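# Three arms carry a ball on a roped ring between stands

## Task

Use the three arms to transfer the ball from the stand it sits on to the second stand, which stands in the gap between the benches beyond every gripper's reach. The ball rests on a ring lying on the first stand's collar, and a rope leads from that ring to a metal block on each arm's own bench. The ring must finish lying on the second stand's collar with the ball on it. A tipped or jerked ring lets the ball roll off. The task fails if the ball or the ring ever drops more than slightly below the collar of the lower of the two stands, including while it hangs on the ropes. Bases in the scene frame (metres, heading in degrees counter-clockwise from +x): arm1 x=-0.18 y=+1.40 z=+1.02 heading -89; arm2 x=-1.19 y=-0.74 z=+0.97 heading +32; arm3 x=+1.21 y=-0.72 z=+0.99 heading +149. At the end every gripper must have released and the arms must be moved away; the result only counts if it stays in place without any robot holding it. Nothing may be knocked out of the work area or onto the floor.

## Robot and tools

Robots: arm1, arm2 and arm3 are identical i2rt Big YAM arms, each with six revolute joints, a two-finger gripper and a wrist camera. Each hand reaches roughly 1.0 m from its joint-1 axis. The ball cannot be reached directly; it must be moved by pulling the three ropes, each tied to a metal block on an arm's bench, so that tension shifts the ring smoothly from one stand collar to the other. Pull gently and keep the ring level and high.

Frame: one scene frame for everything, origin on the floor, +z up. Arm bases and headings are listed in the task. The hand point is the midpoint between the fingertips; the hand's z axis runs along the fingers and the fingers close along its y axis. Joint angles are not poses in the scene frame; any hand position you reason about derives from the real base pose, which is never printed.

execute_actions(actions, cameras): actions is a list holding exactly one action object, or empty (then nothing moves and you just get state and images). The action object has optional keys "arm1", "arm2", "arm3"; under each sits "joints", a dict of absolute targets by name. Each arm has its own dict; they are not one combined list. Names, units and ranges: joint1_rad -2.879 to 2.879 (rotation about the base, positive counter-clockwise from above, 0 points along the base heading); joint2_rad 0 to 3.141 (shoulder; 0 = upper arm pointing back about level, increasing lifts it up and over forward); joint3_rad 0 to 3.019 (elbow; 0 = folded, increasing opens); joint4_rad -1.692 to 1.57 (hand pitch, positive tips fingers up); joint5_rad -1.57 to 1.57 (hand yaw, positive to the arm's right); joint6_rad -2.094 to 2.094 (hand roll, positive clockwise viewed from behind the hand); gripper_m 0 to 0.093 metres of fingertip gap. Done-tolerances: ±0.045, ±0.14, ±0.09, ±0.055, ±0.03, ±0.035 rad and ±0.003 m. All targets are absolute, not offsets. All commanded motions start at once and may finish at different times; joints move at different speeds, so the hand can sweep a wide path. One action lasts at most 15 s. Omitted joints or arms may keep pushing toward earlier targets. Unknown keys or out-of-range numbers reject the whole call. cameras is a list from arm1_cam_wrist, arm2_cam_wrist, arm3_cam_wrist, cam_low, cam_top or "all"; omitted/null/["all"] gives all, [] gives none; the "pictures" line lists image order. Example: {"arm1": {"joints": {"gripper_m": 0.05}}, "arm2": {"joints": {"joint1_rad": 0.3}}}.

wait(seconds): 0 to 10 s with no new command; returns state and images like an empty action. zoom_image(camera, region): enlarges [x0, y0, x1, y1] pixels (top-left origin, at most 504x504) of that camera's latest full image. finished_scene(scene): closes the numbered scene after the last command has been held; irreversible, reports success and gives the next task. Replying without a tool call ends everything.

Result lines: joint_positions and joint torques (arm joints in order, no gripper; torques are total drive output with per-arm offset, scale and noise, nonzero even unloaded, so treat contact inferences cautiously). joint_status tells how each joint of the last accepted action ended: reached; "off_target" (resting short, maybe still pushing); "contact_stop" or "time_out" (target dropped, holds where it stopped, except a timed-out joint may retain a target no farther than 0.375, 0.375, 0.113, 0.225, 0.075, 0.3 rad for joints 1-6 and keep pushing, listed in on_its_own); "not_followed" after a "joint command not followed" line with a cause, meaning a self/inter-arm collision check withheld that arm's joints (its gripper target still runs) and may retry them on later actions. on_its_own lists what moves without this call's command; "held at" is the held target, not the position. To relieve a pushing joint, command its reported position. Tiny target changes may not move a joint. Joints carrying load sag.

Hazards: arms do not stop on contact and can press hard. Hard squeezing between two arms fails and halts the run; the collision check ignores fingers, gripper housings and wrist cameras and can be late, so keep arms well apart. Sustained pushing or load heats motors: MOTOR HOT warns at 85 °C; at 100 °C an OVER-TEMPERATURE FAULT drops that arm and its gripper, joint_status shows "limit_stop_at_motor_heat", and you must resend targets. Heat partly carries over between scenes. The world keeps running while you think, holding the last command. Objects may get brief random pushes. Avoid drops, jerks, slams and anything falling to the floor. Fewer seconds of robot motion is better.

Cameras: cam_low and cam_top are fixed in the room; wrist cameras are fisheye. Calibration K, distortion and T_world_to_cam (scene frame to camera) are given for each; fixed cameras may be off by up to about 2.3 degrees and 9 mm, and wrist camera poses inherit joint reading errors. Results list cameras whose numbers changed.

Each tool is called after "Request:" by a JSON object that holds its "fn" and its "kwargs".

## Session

Request:
{"fn": "execute_actions", "kwargs": {"actions": []}}

Scene clock: 0.00 s.
Joint torques (N m, as the arm reports them, + toward a larger angle): no reading
arm1.joint_positions: joint1_rad=-0.722 joint2_rad=+0.506 joint3_rad=+1.407 joint4_rad=-1.246 joint5_rad=-0.269 joint6_rad=-0.636 gripper_m=+0.094
arm1.joint_status: not commanded
arm1.hand: x=-0.2583 y=+1.2262 z=+1.6146 quat_wxyz=(-0.170, -0.537, -0.613, +0.554) (m; scene frame)
arm2.joint_positions: joint1_rad=-0.904 joint2_rad=+0.288 joint3_rad=+1.476 joint4_rad=-1.240 joint5_rad=-0.113 joint6_rad=-0.390 gripper_m=+0.094
arm2.joint_status: not commanded
arm2.hand: x=-1.1227 y=-0.7598 z=+1.6117 quat_wxyz=(-0.657, +0.048, -0.724, +0.204) (m; scene frame)
arm3.joint_positions: joint1_rad=-0.244 joint2_rad=+0.591 joint3_rad=+1.444 joint4_rad=-1.167 joint5_rad=-0.162 joint6_rad=-0.299 gripper_m=+0.095
arm3.joint_status: not commanded
arm3.hand: x=+1.0218 y=-0.5738 z=+1.5952 quat_wxyz=(-0.244, +0.796, -0.146, -0.535) (m; scene frame)
pictures: arm1_cam_wrist, arm2_cam_wrist, arm3_cam_wrist, cam_low, cam_top
camera_calibration (this result's frames):
arm1_cam_wrist: T_world_to_cam=[[-0.849208, 0.186048, 0.494198, -1.2441], [-0.0751366, 0.883783, -0.461824, -0.348221], [-0.522686, -0.429317, -0.736537, 1.70447], [0, 0, 0, 1]] pos_world=[-0.191763, 1.27097, 1.70942]
arm2_cam_wrist: T_world_to_cam=[[-0.196634, -0.912375, 0.359037, -1.49463], [-0.673197, -0.140598, -0.725974, 0.311621], [0.71284, -0.384453, -0.586562, 1.57918], [0, 0, 0, 1]] pos_world=[-1.20981, -0.712735, 1.68914]
arm3_cam_wrist: T_world_to_cam=[[0.485912, 0.841344, 0.236704, -0.392053], [0.770233, -0.284217, -0.57093, -0.0349363], [-0.413074, 0.459739, -0.786136, 2.06346], [0, 0, 0, 1]] pos_world=[1.06977, -0.628731, 1.69501]
Images, in order (width x height): arm1_cam_wrist 616x616, arm2_cam_wrist 616x616, arm3_cam_wrist 616x616, cam_low 504x504, cam_top 504x504.

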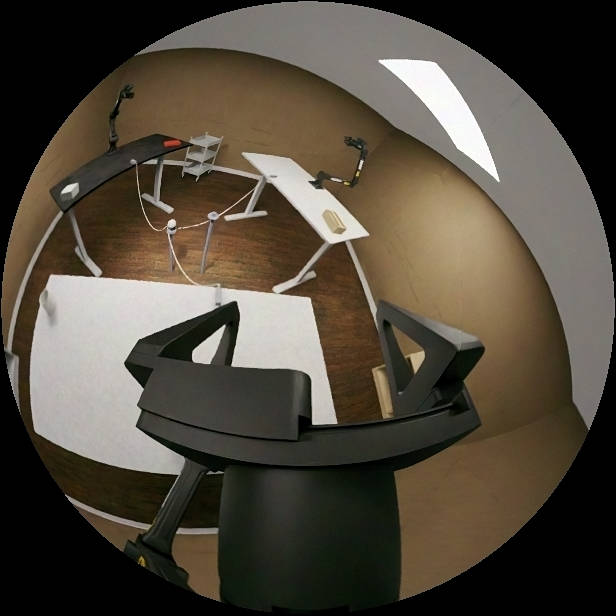

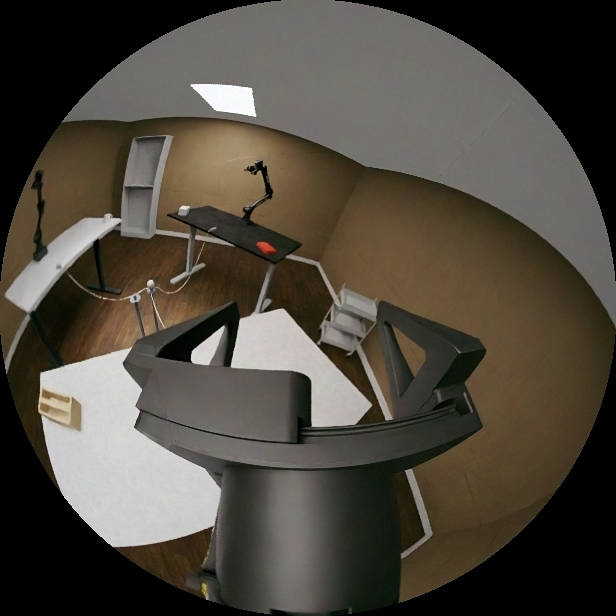

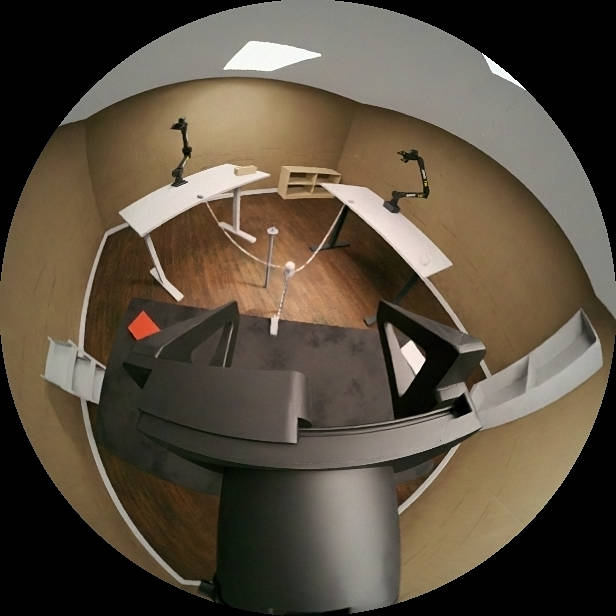

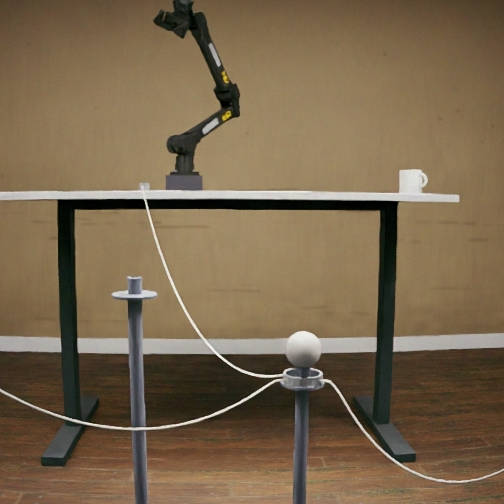

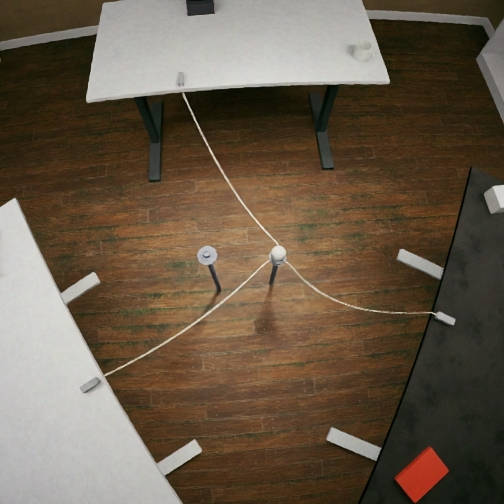

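Request:
{"fn": "execute_actions", "kwargs": {"actions": [{"arm1":{"joints":{"joint1_rad":-0.19,"joint2_rad":2.02,"joint3_rad":1.62,"joint4_rad":-1.14,"joint5_rad":0,"joint6_rad":-0.2}},"arm2":{"joints":{"joint1_rad":-0.19,"joint2_rad":1.94,"joint3_rad":1.52,"joint4_rad":-1.12,"joint5_rad":0,"joint6_rad":-0.15}},"arm3":{"joints":{"joint1_rad":-0.035,"joint2_rad":1.96,"joint3_rad":1.56,"joint4_rad":-1.14,"joint5_rad":0,"joint6_rad":0}}}], "cameras": ["arm1_cam_wrist","arm2_cam_wrist","arm3_cam_wrist"]}}

Scene clock: 13.53 s.
Joint torques (N m, as the arm reports them, + toward a larger angle): arm1=[ -2.04 -21.58   9.31   1.14   0.02   0.05] | arm2=[  1.06 -16.92   8.11   1.65  -0.09   0.17] | arm3=[ -0.36 -17.51   8.85   0.74   0.15  -0.03]
arm1.joint_positions: joint1_rad=-0.189 joint2_rad=+2.013 joint3_rad=+1.608 joint4_rad=-1.149 joint5_rad=-0.003 joint6_rad=-0.210 gripper_m=+0.094
arm1.joint_status: all done
arm1.hand: x=-0.2785 y=+0.8098 z=+1.0671 quat_wxyz=(+0.000, -0.692, -0.722, +0.007) (m; scene frame)
arm2.joint_positions: joint1_rad=-0.185 joint2_rad=+1.934 joint3_rad=+1.516 joint4_rad=-1.128 joint5_rad=+0.001 joint6_rad=-0.163 gripper_m=+0.094
arm2.joint_status: all done
arm2.hand: x=-0.6527 y=-0.5380 z=+1.0312 quat_wxyz=(-0.016, +0.263, -0.965, -0.008) (m; scene frame)
arm3.joint_positions: joint1_rad=-0.040 joint2_rad=+1.959 joint3_rad=+1.549 joint4_rad=-1.145 joint5_rad=-0.005 joint6_rad=-0.008 gripper_m=+0.095
arm3.joint_status: all done
arm3.hand: x=+0.7162 y=-0.4000 z=+1.0409 quat_wxyz=(+0.001, +0.960, -0.280, -0.007) (m; scene frame)
pictures: arm1_cam_wrist, arm2_cam_wrist, arm3_cam_wrist
camera_calibration (this result's frames):
arm1_cam_wrist: T_world_to_cam=[[-0.999134, -0.0413218, 0.00492143, -0.248765], [-0.0310373, 0.818744, 0.573319, -1.27424], [-0.02772, 0.57267, -0.819317, 0.526676], [0, 0, 0, 1]] pos_world=[-0.273499, 0.731381, 1.16328]
arm2_cam_wrist: T_world_to_cam=[[0.508549, -0.86098, -0.00953153, -0.123421], [-0.714273, -0.428024, 0.553723, -1.26323], [-0.480825, -0.274787, -0.832646, 0.522563], [0, 0, 0, 1]] pos_world=[-0.588261, -0.503361, 1.13341]
arm3_cam_wrist: T_world_to_cam=[[0.530861, 0.847394, -0.0105333, -0.0310171], [0.700036, -0.431473, 0.569017, -1.2618], [0.477637, -0.309443, -0.822258, 0.513549], [0, 0, 0, 1]] pos_world=[0.654477, -0.359233, 1.13993]
Images, in order (width x height): arm1_cam_wrist 616x616, arm2_cam_wrist 616x616, arm3_cam_wrist 616x616.

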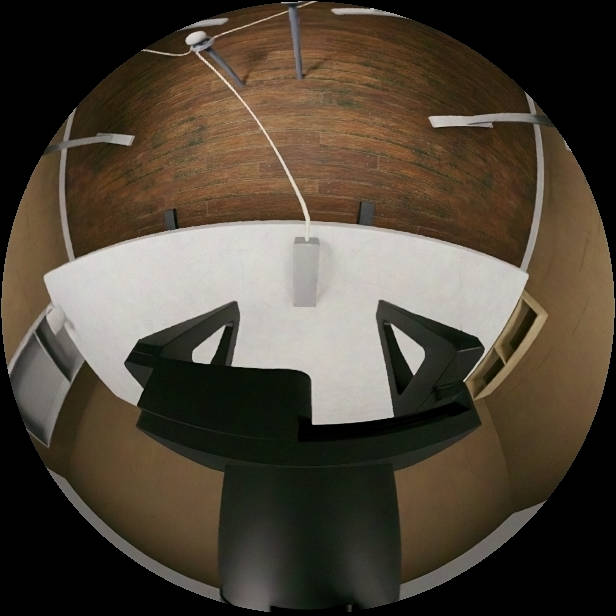

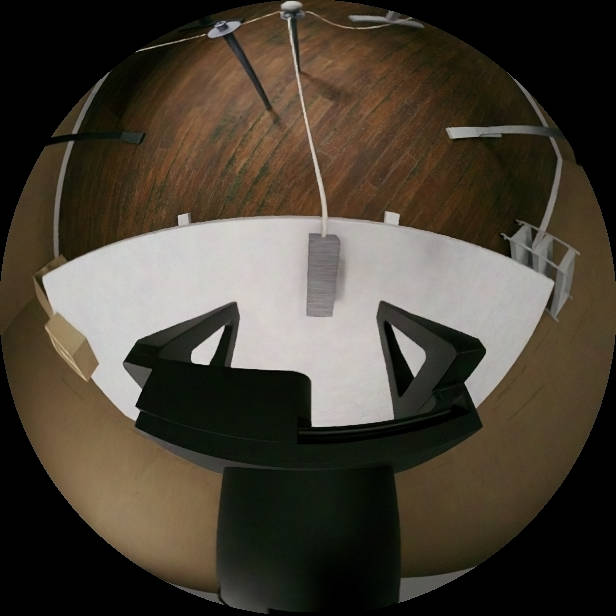

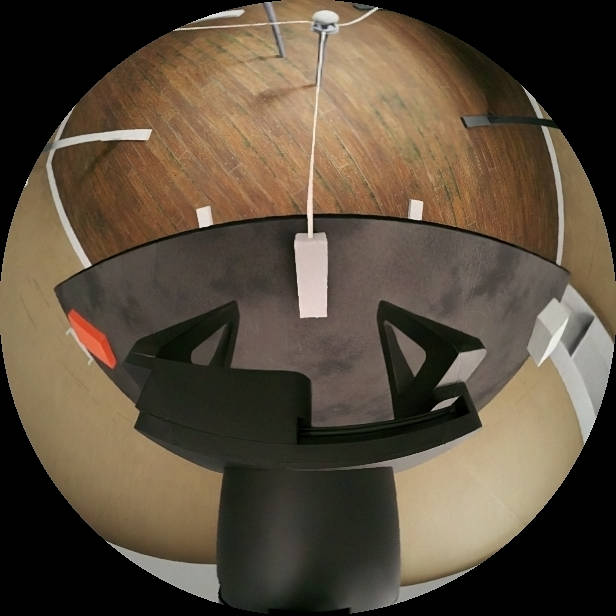

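Request:
{"fn": "execute_actions", "kwargs": {"actions": [{"arm1":{"joints":{"joint2_rad":2.125,"joint3_rad":1.52,"joint4_rad":-0.95}},"arm2":{"joints":{"joint1_rad":-0.215,"joint2_rad":2.01,"joint3_rad":1.425,"joint4_rad":-0.955}},"arm3":{"joints":{"joint2_rad":2.03,"joint3_rad":1.475,"joint4_rad":-0.99}}}], "cameras": []}}

Request:
{"fn": "execute_actions", "kwargs": {"actions": [{"arm1":{"joints":{"gripper_m":0.01}},"arm2":{"joints":{"gripper_m":0.01}},"arm3":{"joints":{"gripper_m":0.01}}}], "cameras": ["arm1_cam_wrist","arm2_cam_wrist","arm3_cam_wrist"]}}

Scene clock: 23.43 s.
Joint torques (N m, as the arm reports them, + toward a larger angle): arm1=[ -2.02 -23.84   7.93   1.4    0.02   0.05] | arm2=[  1.26 -17.34   7.16   1.8   -0.09   0.14] | arm3=[ -0.18 -18.06   7.64   0.98   0.17  -0.02]
arm1.joint_positions: joint1_rad=-0.189 joint2_rad=+2.139 joint3_rad=+1.513 joint4_rad=-0.966 joint5_rad=-0.003 joint6_rad=-0.210 gripper_m=+0.094
arm1.joint_status: all done
arm1.hand: x=-0.2772 y=+0.8237 z=+0.9634 quat_wxyz=(+0.011, -0.692, -0.721, -0.009) (m; scene frame)
arm2.joint_positions: joint1_rad=-0.213 joint2_rad=+2.007 joint3_rad=+1.425 joint4_rad=-0.972 joint5_rad=+0.001 joint6_rad=-0.162 gripper_m=+0.094
arm2.joint_status: all done
arm2.hand: x=-0.6549 y=-0.5549 z=+0.9608 quat_wxyz=(-0.012, +0.250, -0.968, -0.008) (m; scene frame)
arm3.joint_positions: joint1_rad=-0.040 joint2_rad=+2.035 joint3_rad=+1.472 joint4_rad=-1.003 joint5_rad=-0.005 joint6_rad=-0.008 gripper_m=+0.095
arm3.joint_status: all done
arm3.hand: x=+0.7214 y=-0.4034 z=+0.9725 quat_wxyz=(+0.003, +0.960, -0.280, -0.001) (m; scene frame)
pictures: none
No camera images: the call's "cameras" was empty. Leave "cameras" out to get every camera's image.

Scene clock: 24.13 s.
Joint torques (N m, as the arm reports them, + toward a larger angle): arm1=[ -2.04 -23.82   7.94   1.34   0.     0.03] | arm2=[  1.41 -17.42   7.12   1.72  -0.1    0.16] | arm3=[ -0.46 -18.     7.69   1.01   0.08  -0.04]
arm1.joint_positions: joint1_rad=-0.189 joint2_rad=+2.139 joint3_rad=+1.513 joint4_rad=-0.965 joint5_rad=-0.002 joint6_rad=-0.209 gripper_m=+0.025
arm1.joint_status: gripper_m off_target (ended at +0.025, target +0.010)
arm1.hand: x=-0.2773 y=+0.8234 z=+0.9634 quat_wxyz=(+0.010, -0.693, -0.721, -0.009) (m; scene frame)
arm2.joint_positions: joint1_rad=-0.213 joint2_rad=+2.007 joint3_rad=+1.425 joint4_rad=-0.972 joint5_rad=+0.001 joint6_rad=-0.161 gripper_m=+0.025
arm2.joint_status: gripper_m off_target (ended at +0.025, target +0.010)
arm2.hand: x=-0.6548 y=-0.5549 z=+0.9608 quat_wxyz=(-0.012, +0.249, -0.968, -0.008) (m; scene frame)
arm3.joint_positions: joint1_rad=-0.040 joint2_rad=+2.035 joint3_rad=+1.472 joint4_rad=-1.002 joint5_rad=-0.003 joint6_rad=-0.007 gripper_m=+0.025
arm3.joint_status: gripper_m off_target (ended at +0.025, target +0.010)
arm3.hand: x=+0.7215 y=-0.4030 z=+0.9725 quat_wxyz=(+0.002, +0.960, -0.280, -0.001) (m; scene frame)
pictures: arm1_cam_wrist, arm2_cam_wrist, arm3_cam_wrist
camera_calibration (this result's frames):
arm1_cam_wrist: T_world_to_cam=[[-0.999187, -0.040233, -0.00240104, -0.240355], [-0.0335519, 0.797297, 0.602655, -1.23723], [-0.0223323, 0.602245, -0.797999, 0.390544], [0, 0, 0, 1]] pos_world=[-0.272949, 0.741565, 1.0567]
arm2_cam_wrist: T_world_to_cam=[[0.482735, -0.875691, -0.0114803, -0.160728], [-0.722295, -0.405518, 0.560218, -1.23202], [-0.495234, -0.262145, -0.828266, 0.451702], [0, 0, 0, 1]] pos_world=[-0.588592, -0.521942, 1.06248]
arm3_cam_wrist: T_world_to_cam=[[0.531609, 0.846944, -0.00879032, -0.0343434], [0.69397, -0.429593, 0.577803, -1.23131], [0.48559, -0.313265, -0.816129, 0.440588], [0, 0, 0, 1]] pos_world=[0.658805, -0.361855, 1.07073]
Images, in order (width x height): arm1_cam_wrist 616x616, arm2_cam_wrist 616x616, arm3_cam_wrist 616x616.

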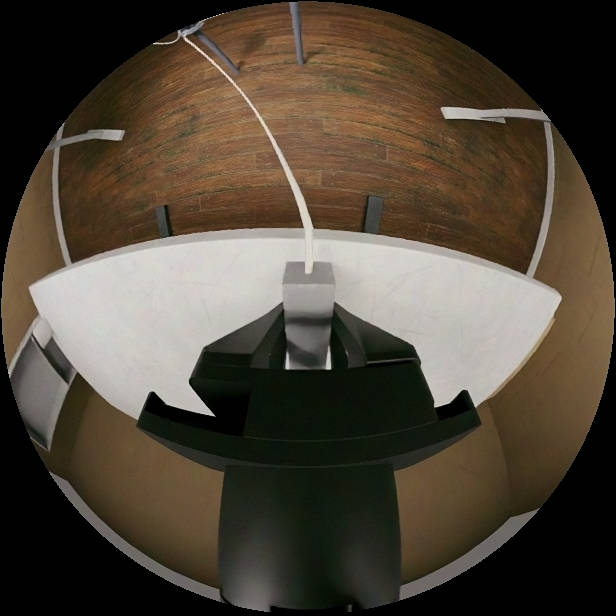

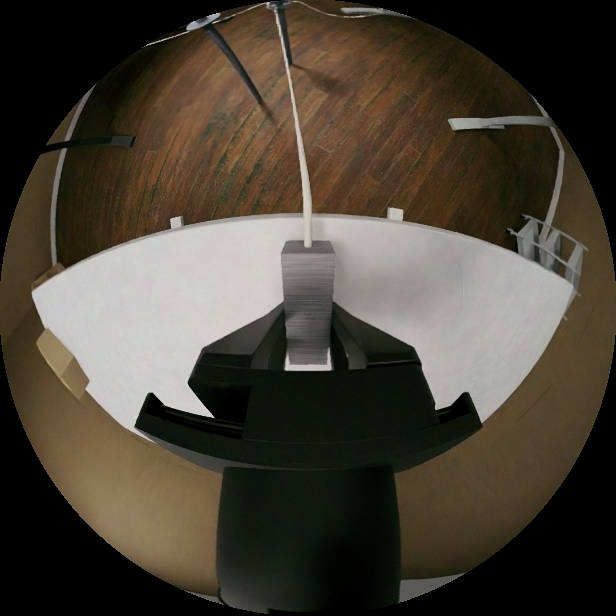

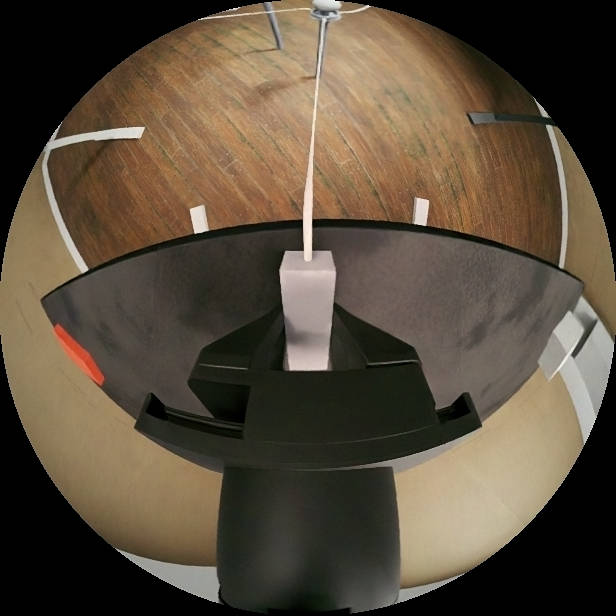

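Request:
{"fn": "execute_actions", "kwargs": {"actions": [{"arm1":{"joints":{"joint2_rad":1.94,"joint3_rad":1.43,"joint4_rad":-1.05}},"arm2":{"joints":{"joint2_rad":2.03,"joint3_rad":1.74,"joint4_rad":-1.24}},"arm3":{"joints":{"joint2_rad":1.75,"joint3_rad":1.3,"joint4_rad":-1.11}}}], "cameras": []}}

Request:
{"fn": "execute_actions", "kwargs": {"actions": [{"arm1":{"joints":{"joint1_rad":0.45,"joint6_rad":0.2}},"arm3":{"joints":{"joint1_rad":-0.12,"joint2_rad":1.56,"joint3_rad":1.11}}}]}}

Scene clock: 48.80 s.
Joint torques (N m, as the arm reports them, + toward a larger angle): arm1=[ -1.99 -22.05   8.76   0.17   0.     0.03] | arm2=[  1.32 -19.37  10.93   0.53  -0.08   0.16] | arm3=[ -0.39 -14.42   8.89   0.38   0.05  -0.04]
arm1.joint_positions: joint1_rad=-0.189 joint2_rad=+1.954 joint3_rad=+1.418 joint4_rad=-1.037 joint5_rad=-0.002 joint6_rad=-0.209 gripper_m=+0.025
arm1.joint_status: all done
arm1.hand: x=-0.2712 y=+0.8556 z=+1.0352 quat_wxyz=(+0.006, -0.693, -0.721, -0.001) (m; scene frame)
arm2.joint_positions: joint1_rad=-0.213 joint2_rad=+2.033 joint3_rad=+1.703 joint4_rad=-1.225 joint5_rad=+0.001 joint6_rad=-0.161 gripper_m=+0.025
arm2.joint_status: all done
arm2.hand: x=-0.6078 y=-0.5393 z=+1.0414 quat_wxyz=(-0.012, +0.249, -0.968, -0.008) (m; scene frame)
arm3.joint_positions: joint1_rad=-0.040 joint2_rad=+1.747 joint3_rad=+1.288 joint4_rad=-1.105 joint5_rad=-0.003 joint6_rad=-0.007 gripper_m=+0.025
arm3.joint_status: all done
arm3.hand: x=+0.7861 y=-0.4448 z=+1.0605 quat_wxyz=(+0.001, +0.960, -0.280, -0.002) (m; scene frame)
pictures: none
No camera images: the call's "cameras" was empty. Leave "cameras" out to get every camera's image.

Scene clock: 50.33 s.
Joint torques (N m, as the arm reports them, + toward a larger angle): arm1=[ -1.41 -21.95   8.74   0.19   0.02   0.05] | arm2=[  1.41 -19.23  10.91   0.49  -0.07   0.15] | arm3=[  0.04 -12.41   8.17   0.37   0.02  -0.04]
arm1.joint_positions: joint1_rad=+0.448 joint2_rad=+1.954 joint3_rad=+1.418 joint4_rad=-1.037 joint5_rad=-0.002 joint6_rad=+0.189 gripper_m=+0.025
arm1.joint_status: all done
arm1.hand: x=+0.0718 y=+0.9072 z=+1.0325 quat_wxyz=(+0.007, -0.602, -0.798, -0.002) (m; scene frame)
arm2.joint_positions: joint1_rad=-0.213 joint2_rad=+2.033 joint3_rad=+1.703 joint4_rad=-1.225 joint5_rad=+0.001 joint6_rad=-0.161 gripper_m=+0.025
arm2.joint_status: not commanded
arm2.hand: x=-0.6078 y=-0.5393 z=+1.0414 quat_wxyz=(-0.012, +0.249, -0.968, -0.008) (m; scene frame)
arm3.joint_positions: joint1_rad=-0.129 joint2_rad=+1.569 joint3_rad=+1.106 joint4_rad=-1.105 joint5_rad=-0.002 joint6_rad=-0.007 gripper_m=+0.025
arm3.joint_status: all done
arm3.hand: x=+0.8652 y=-0.4503 z=+1.0771 quat_wxyz=(+0.001, +0.947, -0.323, +0.000) (m; scene frame)
pictures: arm1_cam_wrist, arm2_cam_wrist, arm3_cam_wrist, cam_low, cam_top
camera_calibration (this result's frames):
arm1_cam_wrist: T_world_to_cam=[[-0.961477, -0.274885, 0.000908875, 0.318776], [-0.221158, 0.775508, 0.591334, -1.28901], [-0.163254, 0.568353, -0.806426, 0.452595], [0, 0, 0, 1]] pos_world=[0.0953096, 0.83003, 1.12693]
arm2_cam_wrist: T_world_to_cam=[[0.482737, -0.875688, -0.011664, -0.16868], [-0.721684, -0.405314, 0.561152, -1.23739], [-0.496122, -0.262471, -0.827631, 0.544415], [0, 0, 0, 1]] pos_world=[-0.541484, -0.506351, 1.14297]
arm3_cam_wrist: T_world_to_cam=[[0.605019, 0.796174, -0.00771999, -0.157332], [0.651102, -0.48915, 0.580344, -1.40428], [0.458278, -0.356145, -0.814335, 0.443786], [0, 0, 0, 1]] pos_world=[0.806139, -0.403586, 1.17514]
Images, in order (width x height): arm1_cam_wrist 616x616, arm2_cam_wrist 616x616, arm3_cam_wrist 616x616, cam_low 504x504, cam_top 504x504.

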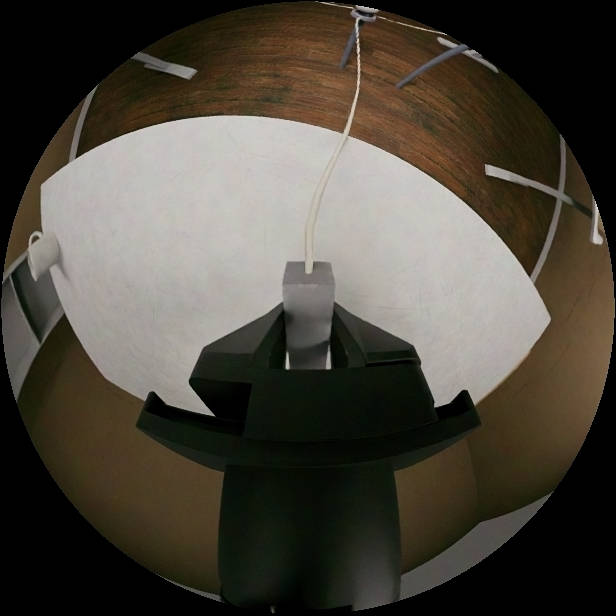

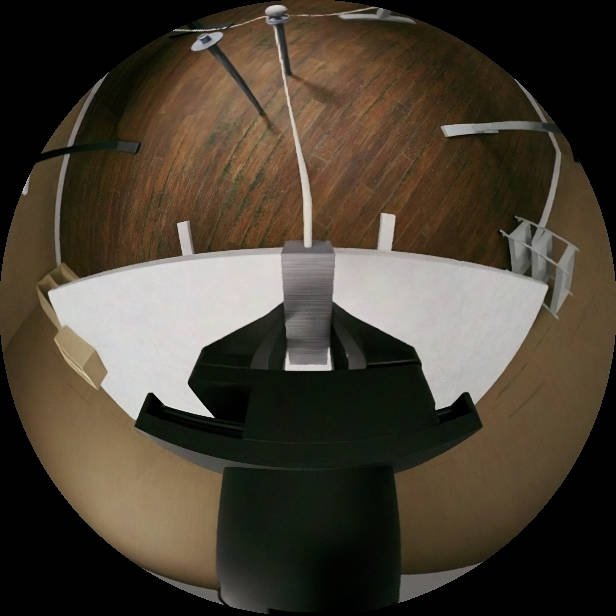

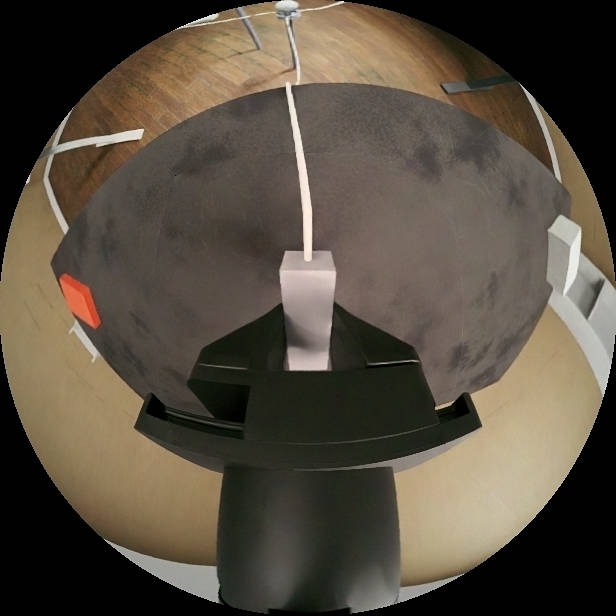

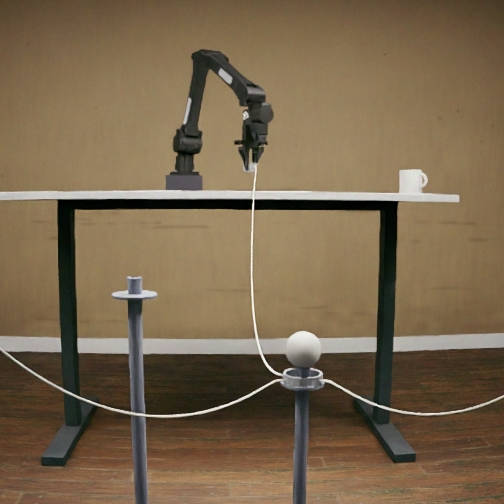

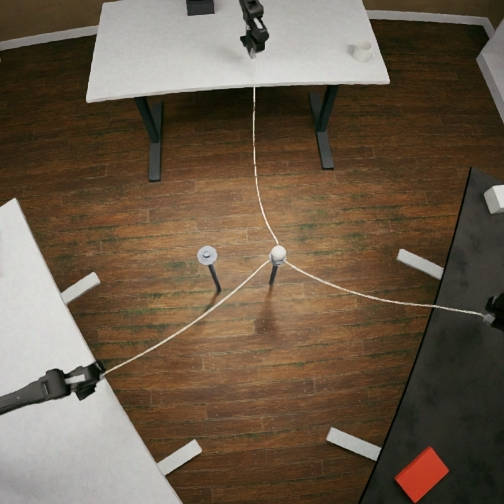

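Request:
{"fn": "execute_actions", "kwargs": {"actions": [{"arm1":{"joints":{"joint2_rad":1.85,"joint3_rad":1.62,"joint4_rad":-1.31}},"arm2":{"joints":{"joint2_rad":1.93,"joint3_rad":1.88,"joint4_rad":-1.49}},"arm3":{"joints":{"joint2_rad":1.5,"joint3_rad":1.36,"joint4_rad":-1.4}}}], "cameras": ["cam_low","cam_top"]}}

Scene clock: 56.73 s.
Joint torques (N m, as the arm reports them, + toward a larger angle): arm1=[ -1.63 -21.84  12.56   0.     0.02   0.04] | arm2=[  1.19 -18.04  11.91   0.51  -0.09   0.16] | arm3=[ -0.01 -12.49  12.36   0.1    0.05  -0.04]
arm1.joint_positions: joint1_rad=+0.448 joint2_rad=+1.864 joint3_rad=+1.568 joint4_rad=-1.295 joint5_rad=-0.002 joint6_rad=+0.190 gripper_m=+0.025
arm1.joint_status: all done
arm1.hand: x=+0.0740 y=+0.9040 z=+1.1334 quat_wxyz=(+0.014, -0.602, -0.798, -0.005) (m; scene frame)
arm2.joint_positions: joint1_rad=-0.213 joint2_rad=+1.925 joint3_rad=+1.838 joint4_rad=-1.475 joint5_rad=+0.001 joint6_rad=-0.161 gripper_m=+0.025
arm2.joint_status: all done
arm2.hand: x=-0.6246 y=-0.5470 z=+1.1547 quat_wxyz=(-0.008, +0.249, -0.968, -0.008) (m; scene frame)
arm3.joint_positions: joint1_rad=-0.129 joint2_rad=+1.508 joint3_rad=+1.313 joint4_rad=-1.388 joint5_rad=-0.002 joint6_rad=-0.007 gripper_m=+0.025
arm3.joint_status: all done
arm3.hand: x=+0.8602 y=-0.4463 z=+1.1771 quat_wxyz=(+0.004, +0.947, -0.323, +0.008) (m; scene frame)
pictures: cam_low, cam_top
Images, in order (width x height): cam_low 504x504, cam_top 504x504.

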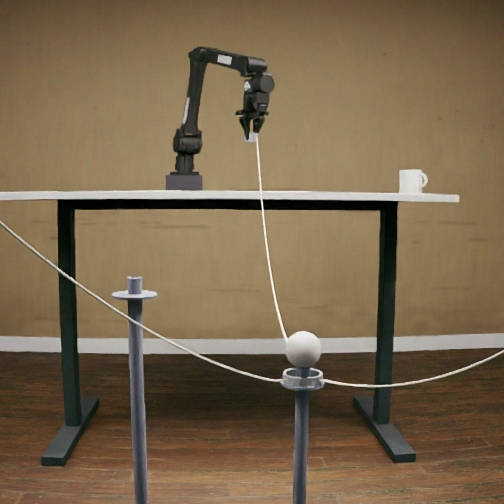

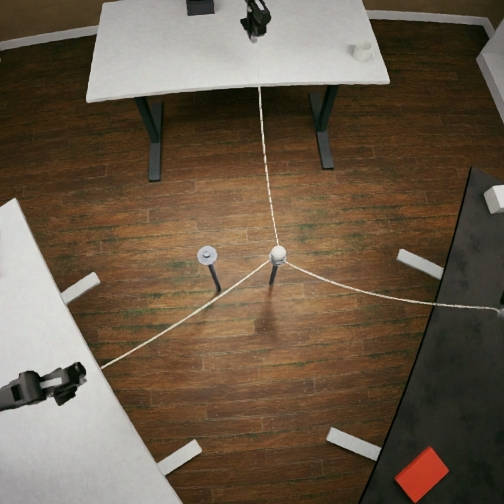

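Request:
{"fn": "execute_actions", "kwargs": {"actions": [{"arm1":{"joints":{"joint4_rad":-1.38}},"arm2":{"joints":{"joint2_rad":1.85,"joint3_rad":1.775}},"arm3":{"joints":{"joint2_rad":1.32,"joint3_rad":1.18,"joint4_rad":-1.44}}}], "cameras": ["cam_low","cam_top","arm1_cam_wrist"]}}

Scene clock: 63.70 s.
Joint torques (N m, as the arm reports them, + toward a larger angle): arm1=[ -1.57 -21.49  12.45  -0.15   0.02   0.05] | arm2=[  1.56 -19.92   8.06   0.49  -0.08   0.16] | arm3=[-0.11 -9.46  8.88  0.25  0.06 -0.03]
arm1.joint_positions: joint1_rad=+0.448 joint2_rad=+1.864 joint3_rad=+1.568 joint4_rad=-1.364 joint5_rad=-0.002 joint6_rad=+0.190 gripper_m=+0.025
arm1.joint_status: all done
arm1.hand: x=+0.0663 y=+0.9192 z=+1.1345 quat_wxyz=(+0.045, -0.602, -0.797, -0.021) (m; scene frame)
arm2.joint_positions: joint1_rad=-0.213 joint2_rad=+1.886 joint3_rad=+1.778 joint4_rad=-1.476 joint5_rad=+0.001 joint6_rad=-0.161 gripper_m=+0.025
arm2.joint_status: all done
arm2.hand: x=-0.6427 y=-0.5535 z=+1.1543 quat_wxyz=(+0.003, +0.249, -0.968, -0.007) (m; scene frame)
arm3.joint_positions: joint1_rad=-0.129 joint2_rad=+1.323 joint3_rad=+1.180 joint4_rad=-1.432 joint5_rad=-0.002 joint6_rad=-0.007 gripper_m=+0.025
arm3.joint_status: all done
arm3.hand: x=+0.9119 y=-0.4868 z=+1.1986 quat_wxyz=(+0.003, +0.947, -0.323, +0.003) (m; scene frame)
pictures: arm1_cam_wrist, cam_low, cam_top
camera_calibration (this result's frames):
arm1_cam_wrist: T_world_to_cam=[[-0.961339, -0.274831, 0.0171638, 0.298168], [-0.196275, 0.727606, 0.657317, -1.3923], [-0.19314, 0.628536, -0.753419, 0.41367], [0, 0, 0, 1]] pos_world=[0.0932635, 0.834985, 1.22173]
Images, in order (width x height): arm1_cam_wrist 616x616, cam_low 504x504, cam_top 504x504.

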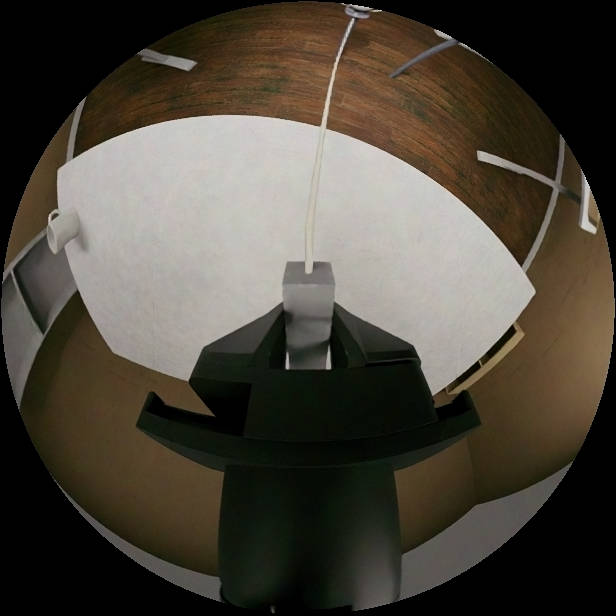

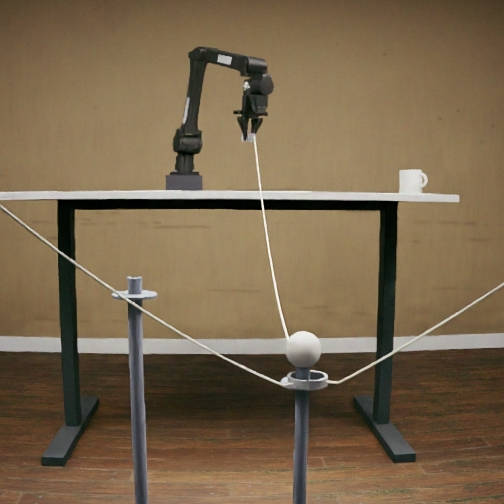

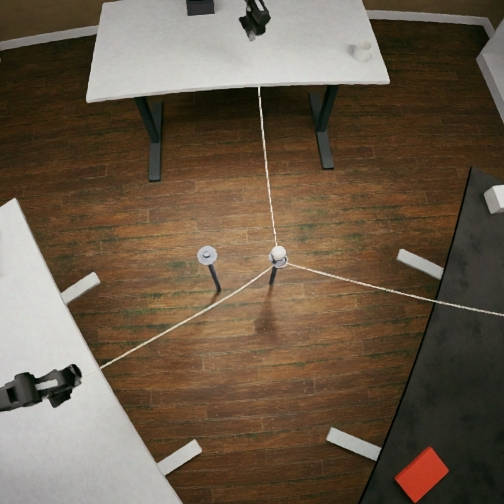

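Request:
{"fn": "execute_actions", "kwargs": {"actions": [{"arm1":{"joints":{"joint4_rad":-1.49}},"arm2":{"joints":{"joint4_rad":-1.54}}}], "cameras": ["cam_low","cam_top"]}}

Request:
{"fn": "zoom_image", "kwargs": {"camera": "cam_low", "region": [240,310,370,410]}}

Request:
{"fn": "zoom_image", "kwargs": {"camera": "cam_top", "region": [190,210,310,310]}}

Scene clock: 70.67 s.
Joint torques (N m, as the arm reports them, + toward a larger angle): arm1=[ -1.56 -21.26  12.26  -0.48   0.02   0.04] | arm2=[  1.43 -20.2    8.01   0.29  -0.07   0.17] | arm3=[-0.02 -9.33  8.94  0.27  0.03 -0.04]
arm1.joint_positions: joint1_rad=+0.448 joint2_rad=+1.864 joint3_rad=+1.568 joint4_rad=-1.471 joint5_rad=-0.002 joint6_rad=+0.190 gripper_m=+0.025
arm1.joint_status: all done
arm1.hand: x=+0.0546 y=+0.9424 z=+1.1386 quat_wxyz=(+0.093, -0.599, -0.794, -0.044) (m; scene frame)
arm2.joint_positions: joint1_rad=-0.213 joint2_rad=+1.886 joint3_rad=+1.778 joint4_rad=-1.521 joint5_rad=+0.001 joint6_rad=-0.161 gripper_m=+0.025
arm2.joint_status: all done
arm2.hand: x=-0.6531 y=-0.5571 z=+1.1546 quat_wxyz=(+0.025, +0.249, -0.968, -0.005) (m; scene frame)
arm3.joint_positions: joint1_rad=-0.129 joint2_rad=+1.323 joint3_rad=+1.180 joint4_rad=-1.432 joint5_rad=-0.002 joint6_rad=-0.007 gripper_m=+0.025
arm3.joint_status: not commanded
arm3.hand: x=+0.9119 y=-0.4868 z=+1.1986 quat_wxyz=(+0.003, +0.947, -0.323, +0.003) (m; scene frame)
pictures: cam_low, cam_top
Images, in order (width x height): cam_low 504x504, cam_top 504x504.

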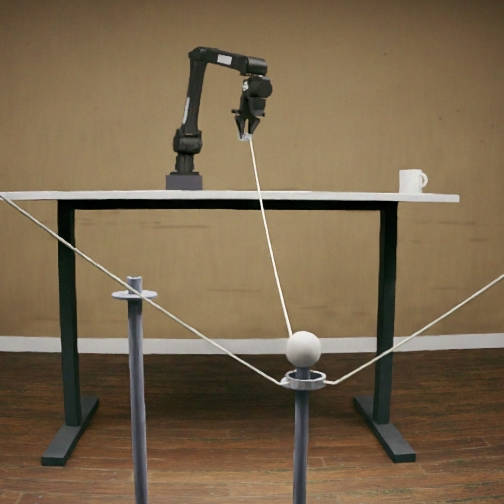

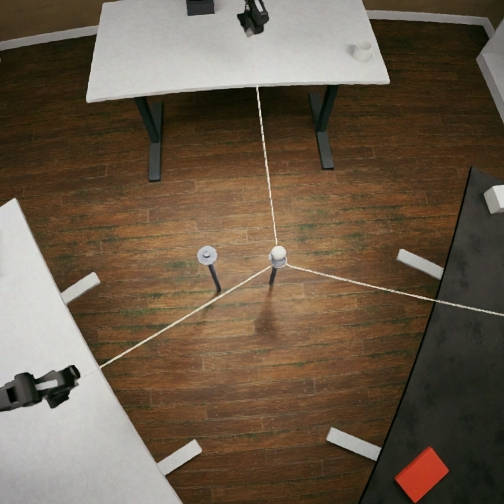

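Region (240, 310, 370, 410) of cam_low's 504x504 image, scaled by 3.877, with more detail than that image has; it fills the top 388 rows of this view, and the rest is white.

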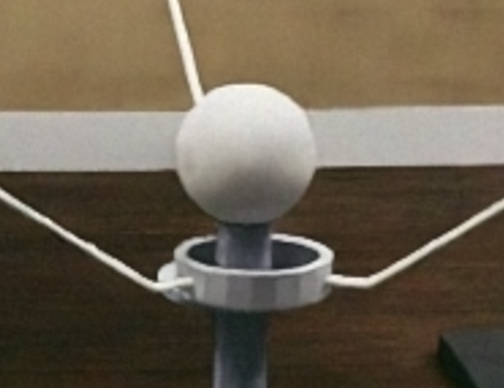

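Region (190, 210, 310, 310) of cam_top's 504x504 image, scaled by 4.200, with more detail than that image has.

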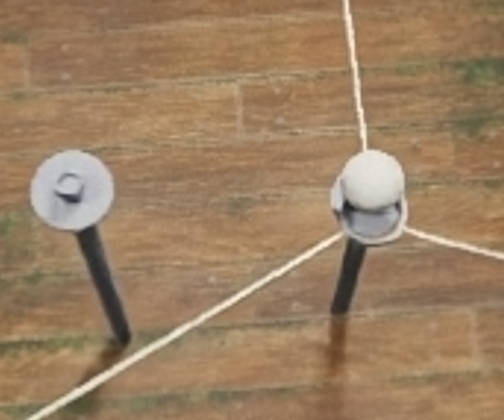

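Request:
{"fn": "execute_actions", "kwargs": {"actions": [{"arm1":{"joints":{"joint2_rad":1.76}}}], "cameras": ["cam_low","cam_top"]}}

Request:
{"fn": "zoom_image", "kwargs": {"camera": "cam_low", "region": [240,310,370,410]}}

Request:
{"fn": "zoom_image", "kwargs": {"camera": "cam_top", "region": [190,210,310,310]}}

Scene clock: 78.03 s.
Joint torques (N m, as the arm reports them, + toward a larger angle): arm1=[ -1.66 -22.11  12.55  -0.34   0.01   0.04] | arm2=[  1.17 -19.79   7.94   0.16  -0.09   0.14] | arm3=[ 0.08 -9.11  8.85  0.17  0.02 -0.04]
arm1.joint_positions: joint1_rad=+0.448 joint2_rad=+1.790 joint3_rad=+1.568 joint4_rad=-1.471 joint5_rad=-0.002 joint6_rad=+0.190 gripper_m=+0.025
arm1.joint_status: all done
arm1.hand: x=+0.0546 y=+0.9427 z=+1.1750 quat_wxyz=(+0.060, -0.601, -0.796, -0.028) (m; scene frame)
arm2.joint_positions: joint1_rad=-0.213 joint2_rad=+1.886 joint3_rad=+1.778 joint4_rad=-1.521 joint5_rad=+0.001 joint6_rad=-0.161 gripper_m=+0.025
arm2.joint_status: not commanded
arm2.hand: x=-0.6531 y=-0.5571 z=+1.1546 quat_wxyz=(+0.025, +0.249, -0.968, -0.005) (m; scene frame)
arm3.joint_positions: joint1_rad=-0.129 joint2_rad=+1.323 joint3_rad=+1.180 joint4_rad=-1.432 joint5_rad=-0.002 joint6_rad=-0.007 gripper_m=+0.025
arm3.joint_status: not commanded
arm3.hand: x=+0.9119 y=-0.4868 z=+1.1986 quat_wxyz=(+0.003, +0.947, -0.323, +0.003) (m; scene frame)
pictures: cam_low, cam_top
Images, in order (width x height): cam_low 504x504, cam_top 504x504.

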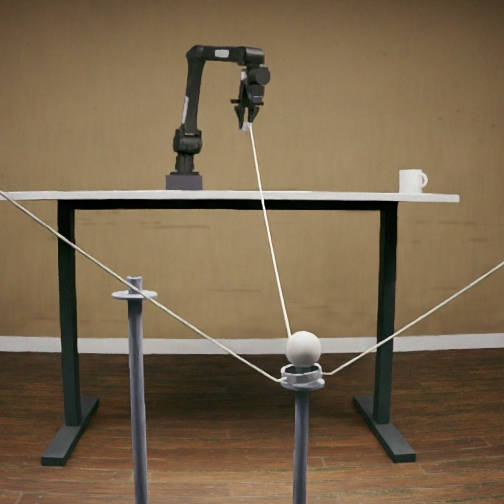

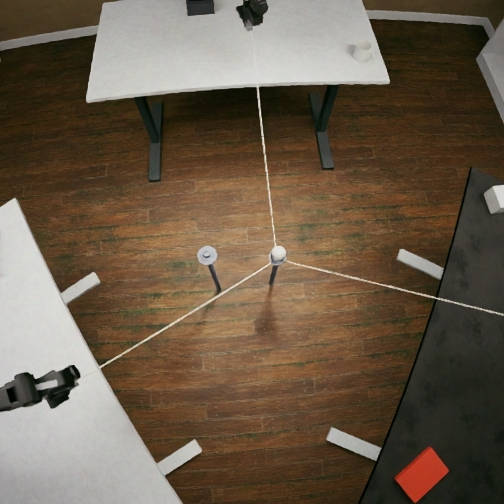

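Region (240, 310, 370, 410) of cam_low's 504x504 image, scaled by 3.877, with more detail than that image has; it fills the top 388 rows of this view, and the rest is white.

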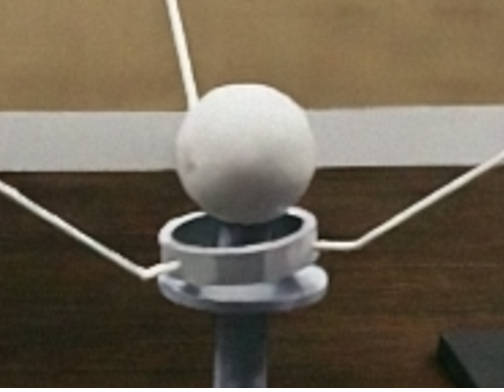

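Region (190, 210, 310, 310) of cam_top's 504x504 image, scaled by 4.200, with more detail than that image has.

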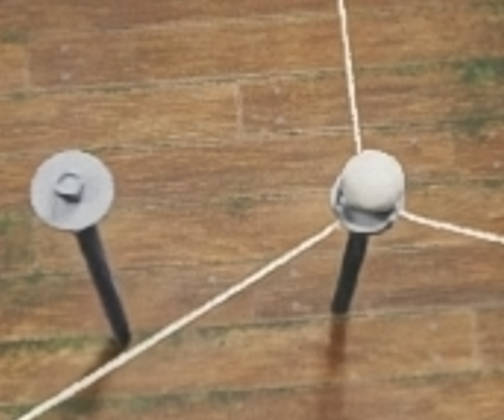

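Request:
{"fn": "execute_actions", "kwargs": {"actions": [{"arm1":{"joints":{"joint4_rad":-1.55}},"arm2":{"joints":{"joint3_rad":1.96,"joint4_rad":-1.52}},"arm3":{"joints":{"joint4_rad":-1.5}}}], "cameras": ["cam_low","cam_top"]}}

Request:
{"fn": "zoom_image", "kwargs": {"camera": "cam_low", "region": [240,310,370,410]}}

Scene clock: 88.37 s.
Joint torques (N m, as the arm reports them, + toward a larger angle): arm1=[ -1.6  -21.78  12.48  -0.61   0.01   0.04] | arm2=[  1.22 -19.23  12.48   1.28  -0.1    0.17] | arm3=[-0.29 -9.01  8.74 -0.09  0.03 -0.03]
arm1.joint_positions: joint1_rad=+0.448 joint2_rad=+1.790 joint3_rad=+1.568 joint4_rad=-1.527 joint5_rad=-0.002 joint6_rad=+0.190 gripper_m=+0.025
arm1.joint_status: all done
arm1.hand: x=+0.0485 y=+0.9548 z=+1.1772 quat_wxyz=(+0.085, -0.600, -0.794, -0.040) (m; scene frame)
arm2.joint_positions: joint1_rad=-0.213 joint2_rad=+1.871 joint3_rad=+1.911 joint4_rad=-1.521 joint5_rad=+0.001 joint6_rad=-0.161 gripper_m=+0.025
arm2.joint_status: all done
arm2.hand: x=-0.6220 y=-0.5470 z=+1.2146 quat_wxyz=(-0.048, +0.249, -0.967, -0.011) (m; scene frame)
arm3.joint_positions: joint1_rad=-0.129 joint2_rad=+1.323 joint3_rad=+1.180 joint4_rad=-1.484 joint5_rad=-0.002 joint6_rad=-0.007 gripper_m=+0.025
arm3.joint_status: all done
arm3.hand: x=+0.9220 y=-0.4947 z=+1.1990 quat_wxyz=(+0.011, +0.946, -0.322, +0.028) (m; scene frame)
pictures: cam_low, cam_top
Images, in order (width x height): cam_low 504x504, cam_top 504x504.

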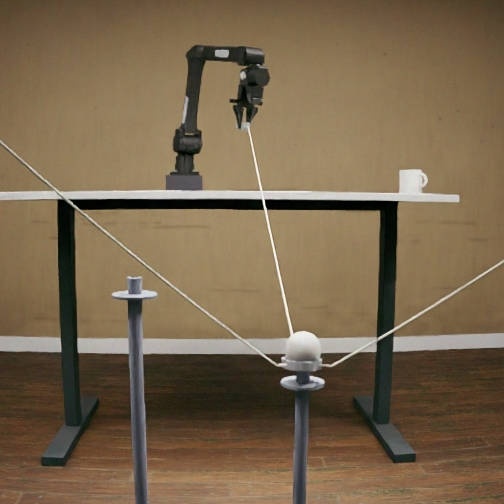

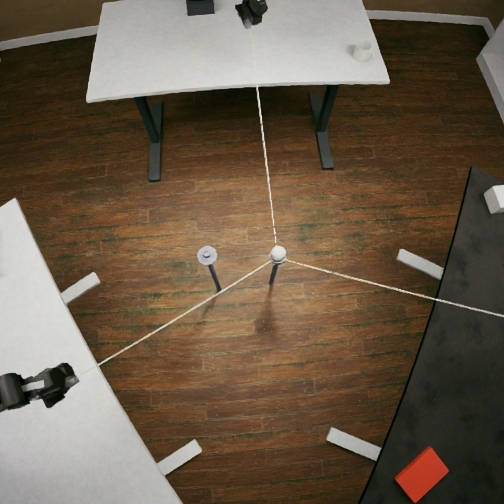

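Region (240, 310, 370, 410) of cam_low's 504x504 image, scaled by 3.877, with more detail than that image has; it fills the top 388 rows of this view, and the rest is white.

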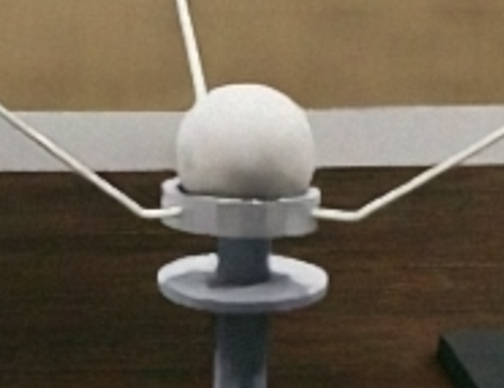

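Request:
{"fn": "execute_actions", "kwargs": {"actions": [{"arm1":{"joints":{"joint2_rad":1.67}},"arm2":{"joints":{"joint2_rad":1.78}},"arm3":{"joints":{"joint2_rad":1.2}}}], "cameras": ["cam_low","cam_top"]}}

Request:
{"fn": "execute_actions", "kwargs": {"actions": [{"arm1":{"joints":{"joint2_rad":1.54}},"arm2":{"joints":{"joint2_rad":1.68}},"arm3":{"joints":{"joint2_rad":1.05}}}], "cameras": ["cam_low","cam_top"]}}

Scene clock: 101.23 s.
Joint torques (N m, as the arm reports them, + toward a larger angle): arm1=[ -1.55 -20.65  12.78  -0.43  -0.05   0.04] | arm2=[  1.38 -19.06  12.39   1.46  -0.1    0.15] | arm3=[ 0.1  -8.01  9.32  0.07  0.03 -0.04]
arm1.joint_positions: joint1_rad=+0.448 joint2_rad=+1.698 joint3_rad=+1.568 joint4_rad=-1.527 joint5_rad=+0.000 joint6_rad=+0.191 gripper_m=+0.025
arm1.joint_status: all done
arm1.hand: x=+0.0466 y=+0.9585 z=+1.2210 quat_wxyz=(+0.044, -0.602, -0.797, -0.019) (m; scene frame)
arm2.joint_positions: joint1_rad=-0.213 joint2_rad=+1.812 joint3_rad=+1.911 joint4_rad=-1.521 joint5_rad=+0.001 joint6_rad=-0.161 gripper_m=+0.025
arm2.joint_status: all done
arm2.hand: x=-0.6293 y=-0.5501 z=+1.2486 quat_wxyz=(-0.078, +0.248, -0.966, -0.014) (m; scene frame)
arm3.joint_positions: joint1_rad=-0.129 joint2_rad=+1.208 joint3_rad=+1.176 joint4_rad=-1.484 joint5_rad=-0.002 joint6_rad=-0.007 gripper_m=+0.025
arm3.joint_status: all done
arm3.hand: x=+0.9321 y=-0.5026 z=+1.2356 quat_wxyz=(-0.007, +0.946, -0.322, -0.024) (m; scene frame)
pictures: cam_low, cam_top
Images, in order (width x height): cam_low 504x504, cam_top 504x504.

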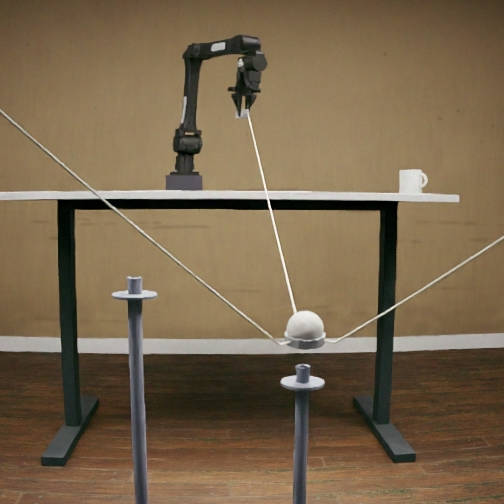

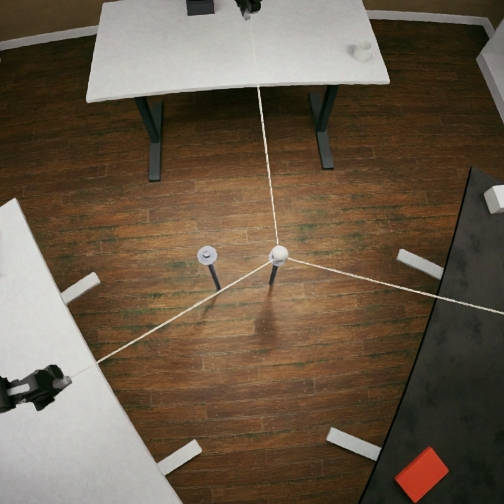

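Scene clock: 102.50 s.
Joint torques (N m, as the arm reports them, + toward a larger angle): arm1=[ -1.56 -17.32  13.14  -0.04  -0.05   0.03] | arm2=[  1.39 -16.54  12.44   1.68  -0.1    0.17] | arm3=[-0.17 -5.66  9.76  0.47  0.03 -0.04]
arm1.joint_positions: joint1_rad=+0.448 joint2_rad=+1.555 joint3_rad=+1.568 joint4_rad=-1.530 joint5_rad=+0.000 joint6_rad=+0.191 gripper_m=+0.025
arm1.joint_status: all done
arm1.hand: x=+0.0400 y=+0.9722 z=+1.2880 quat_wxyz=(-0.019, -0.603, -0.798, +0.012) (m; scene frame)
arm2.joint_positions: joint1_rad=-0.213 joint2_rad=+1.694 joint3_rad=+1.911 joint4_rad=-1.521 joint5_rad=+0.001 joint6_rad=-0.161 gripper_m=+0.025
arm2.joint_status: all done
arm2.hand: x=-0.6494 y=-0.5582 z=+1.3146 quat_wxyz=(-0.136, +0.246, -0.960, -0.019) (m; scene frame)
arm3.joint_positions: joint1_rad=-0.129 joint2_rad=+1.052 joint3_rad=+1.174 joint4_rad=-1.488 joint5_rad=-0.002 joint6_rad=-0.007 gripper_m=+0.025
arm3.joint_status: all done
arm3.hand: x=+0.9505 y=-0.5170 z=+1.2835 quat_wxyz=(-0.032, +0.942, -0.321, -0.095) (m; scene frame)
pictures: cam_low, cam_top
Images, in order (width x height): cam_low 504x504, cam_top 504x504.

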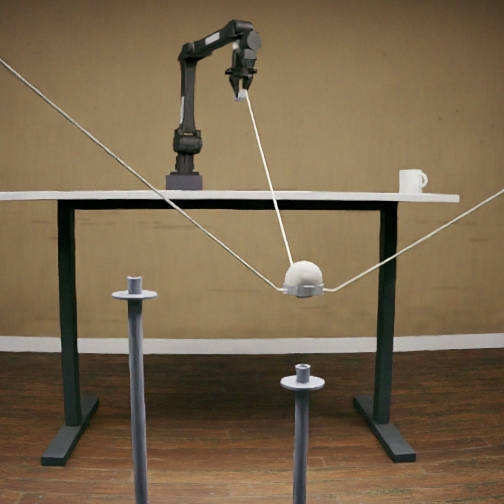

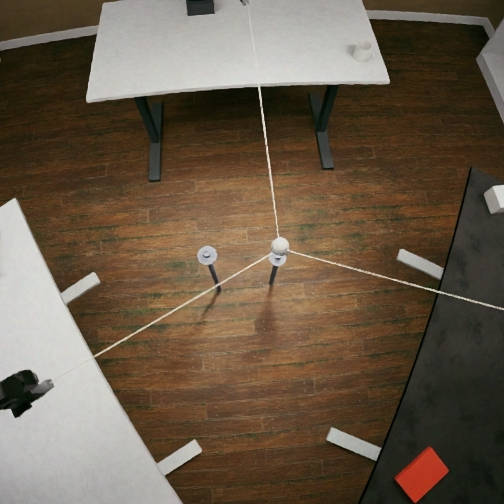

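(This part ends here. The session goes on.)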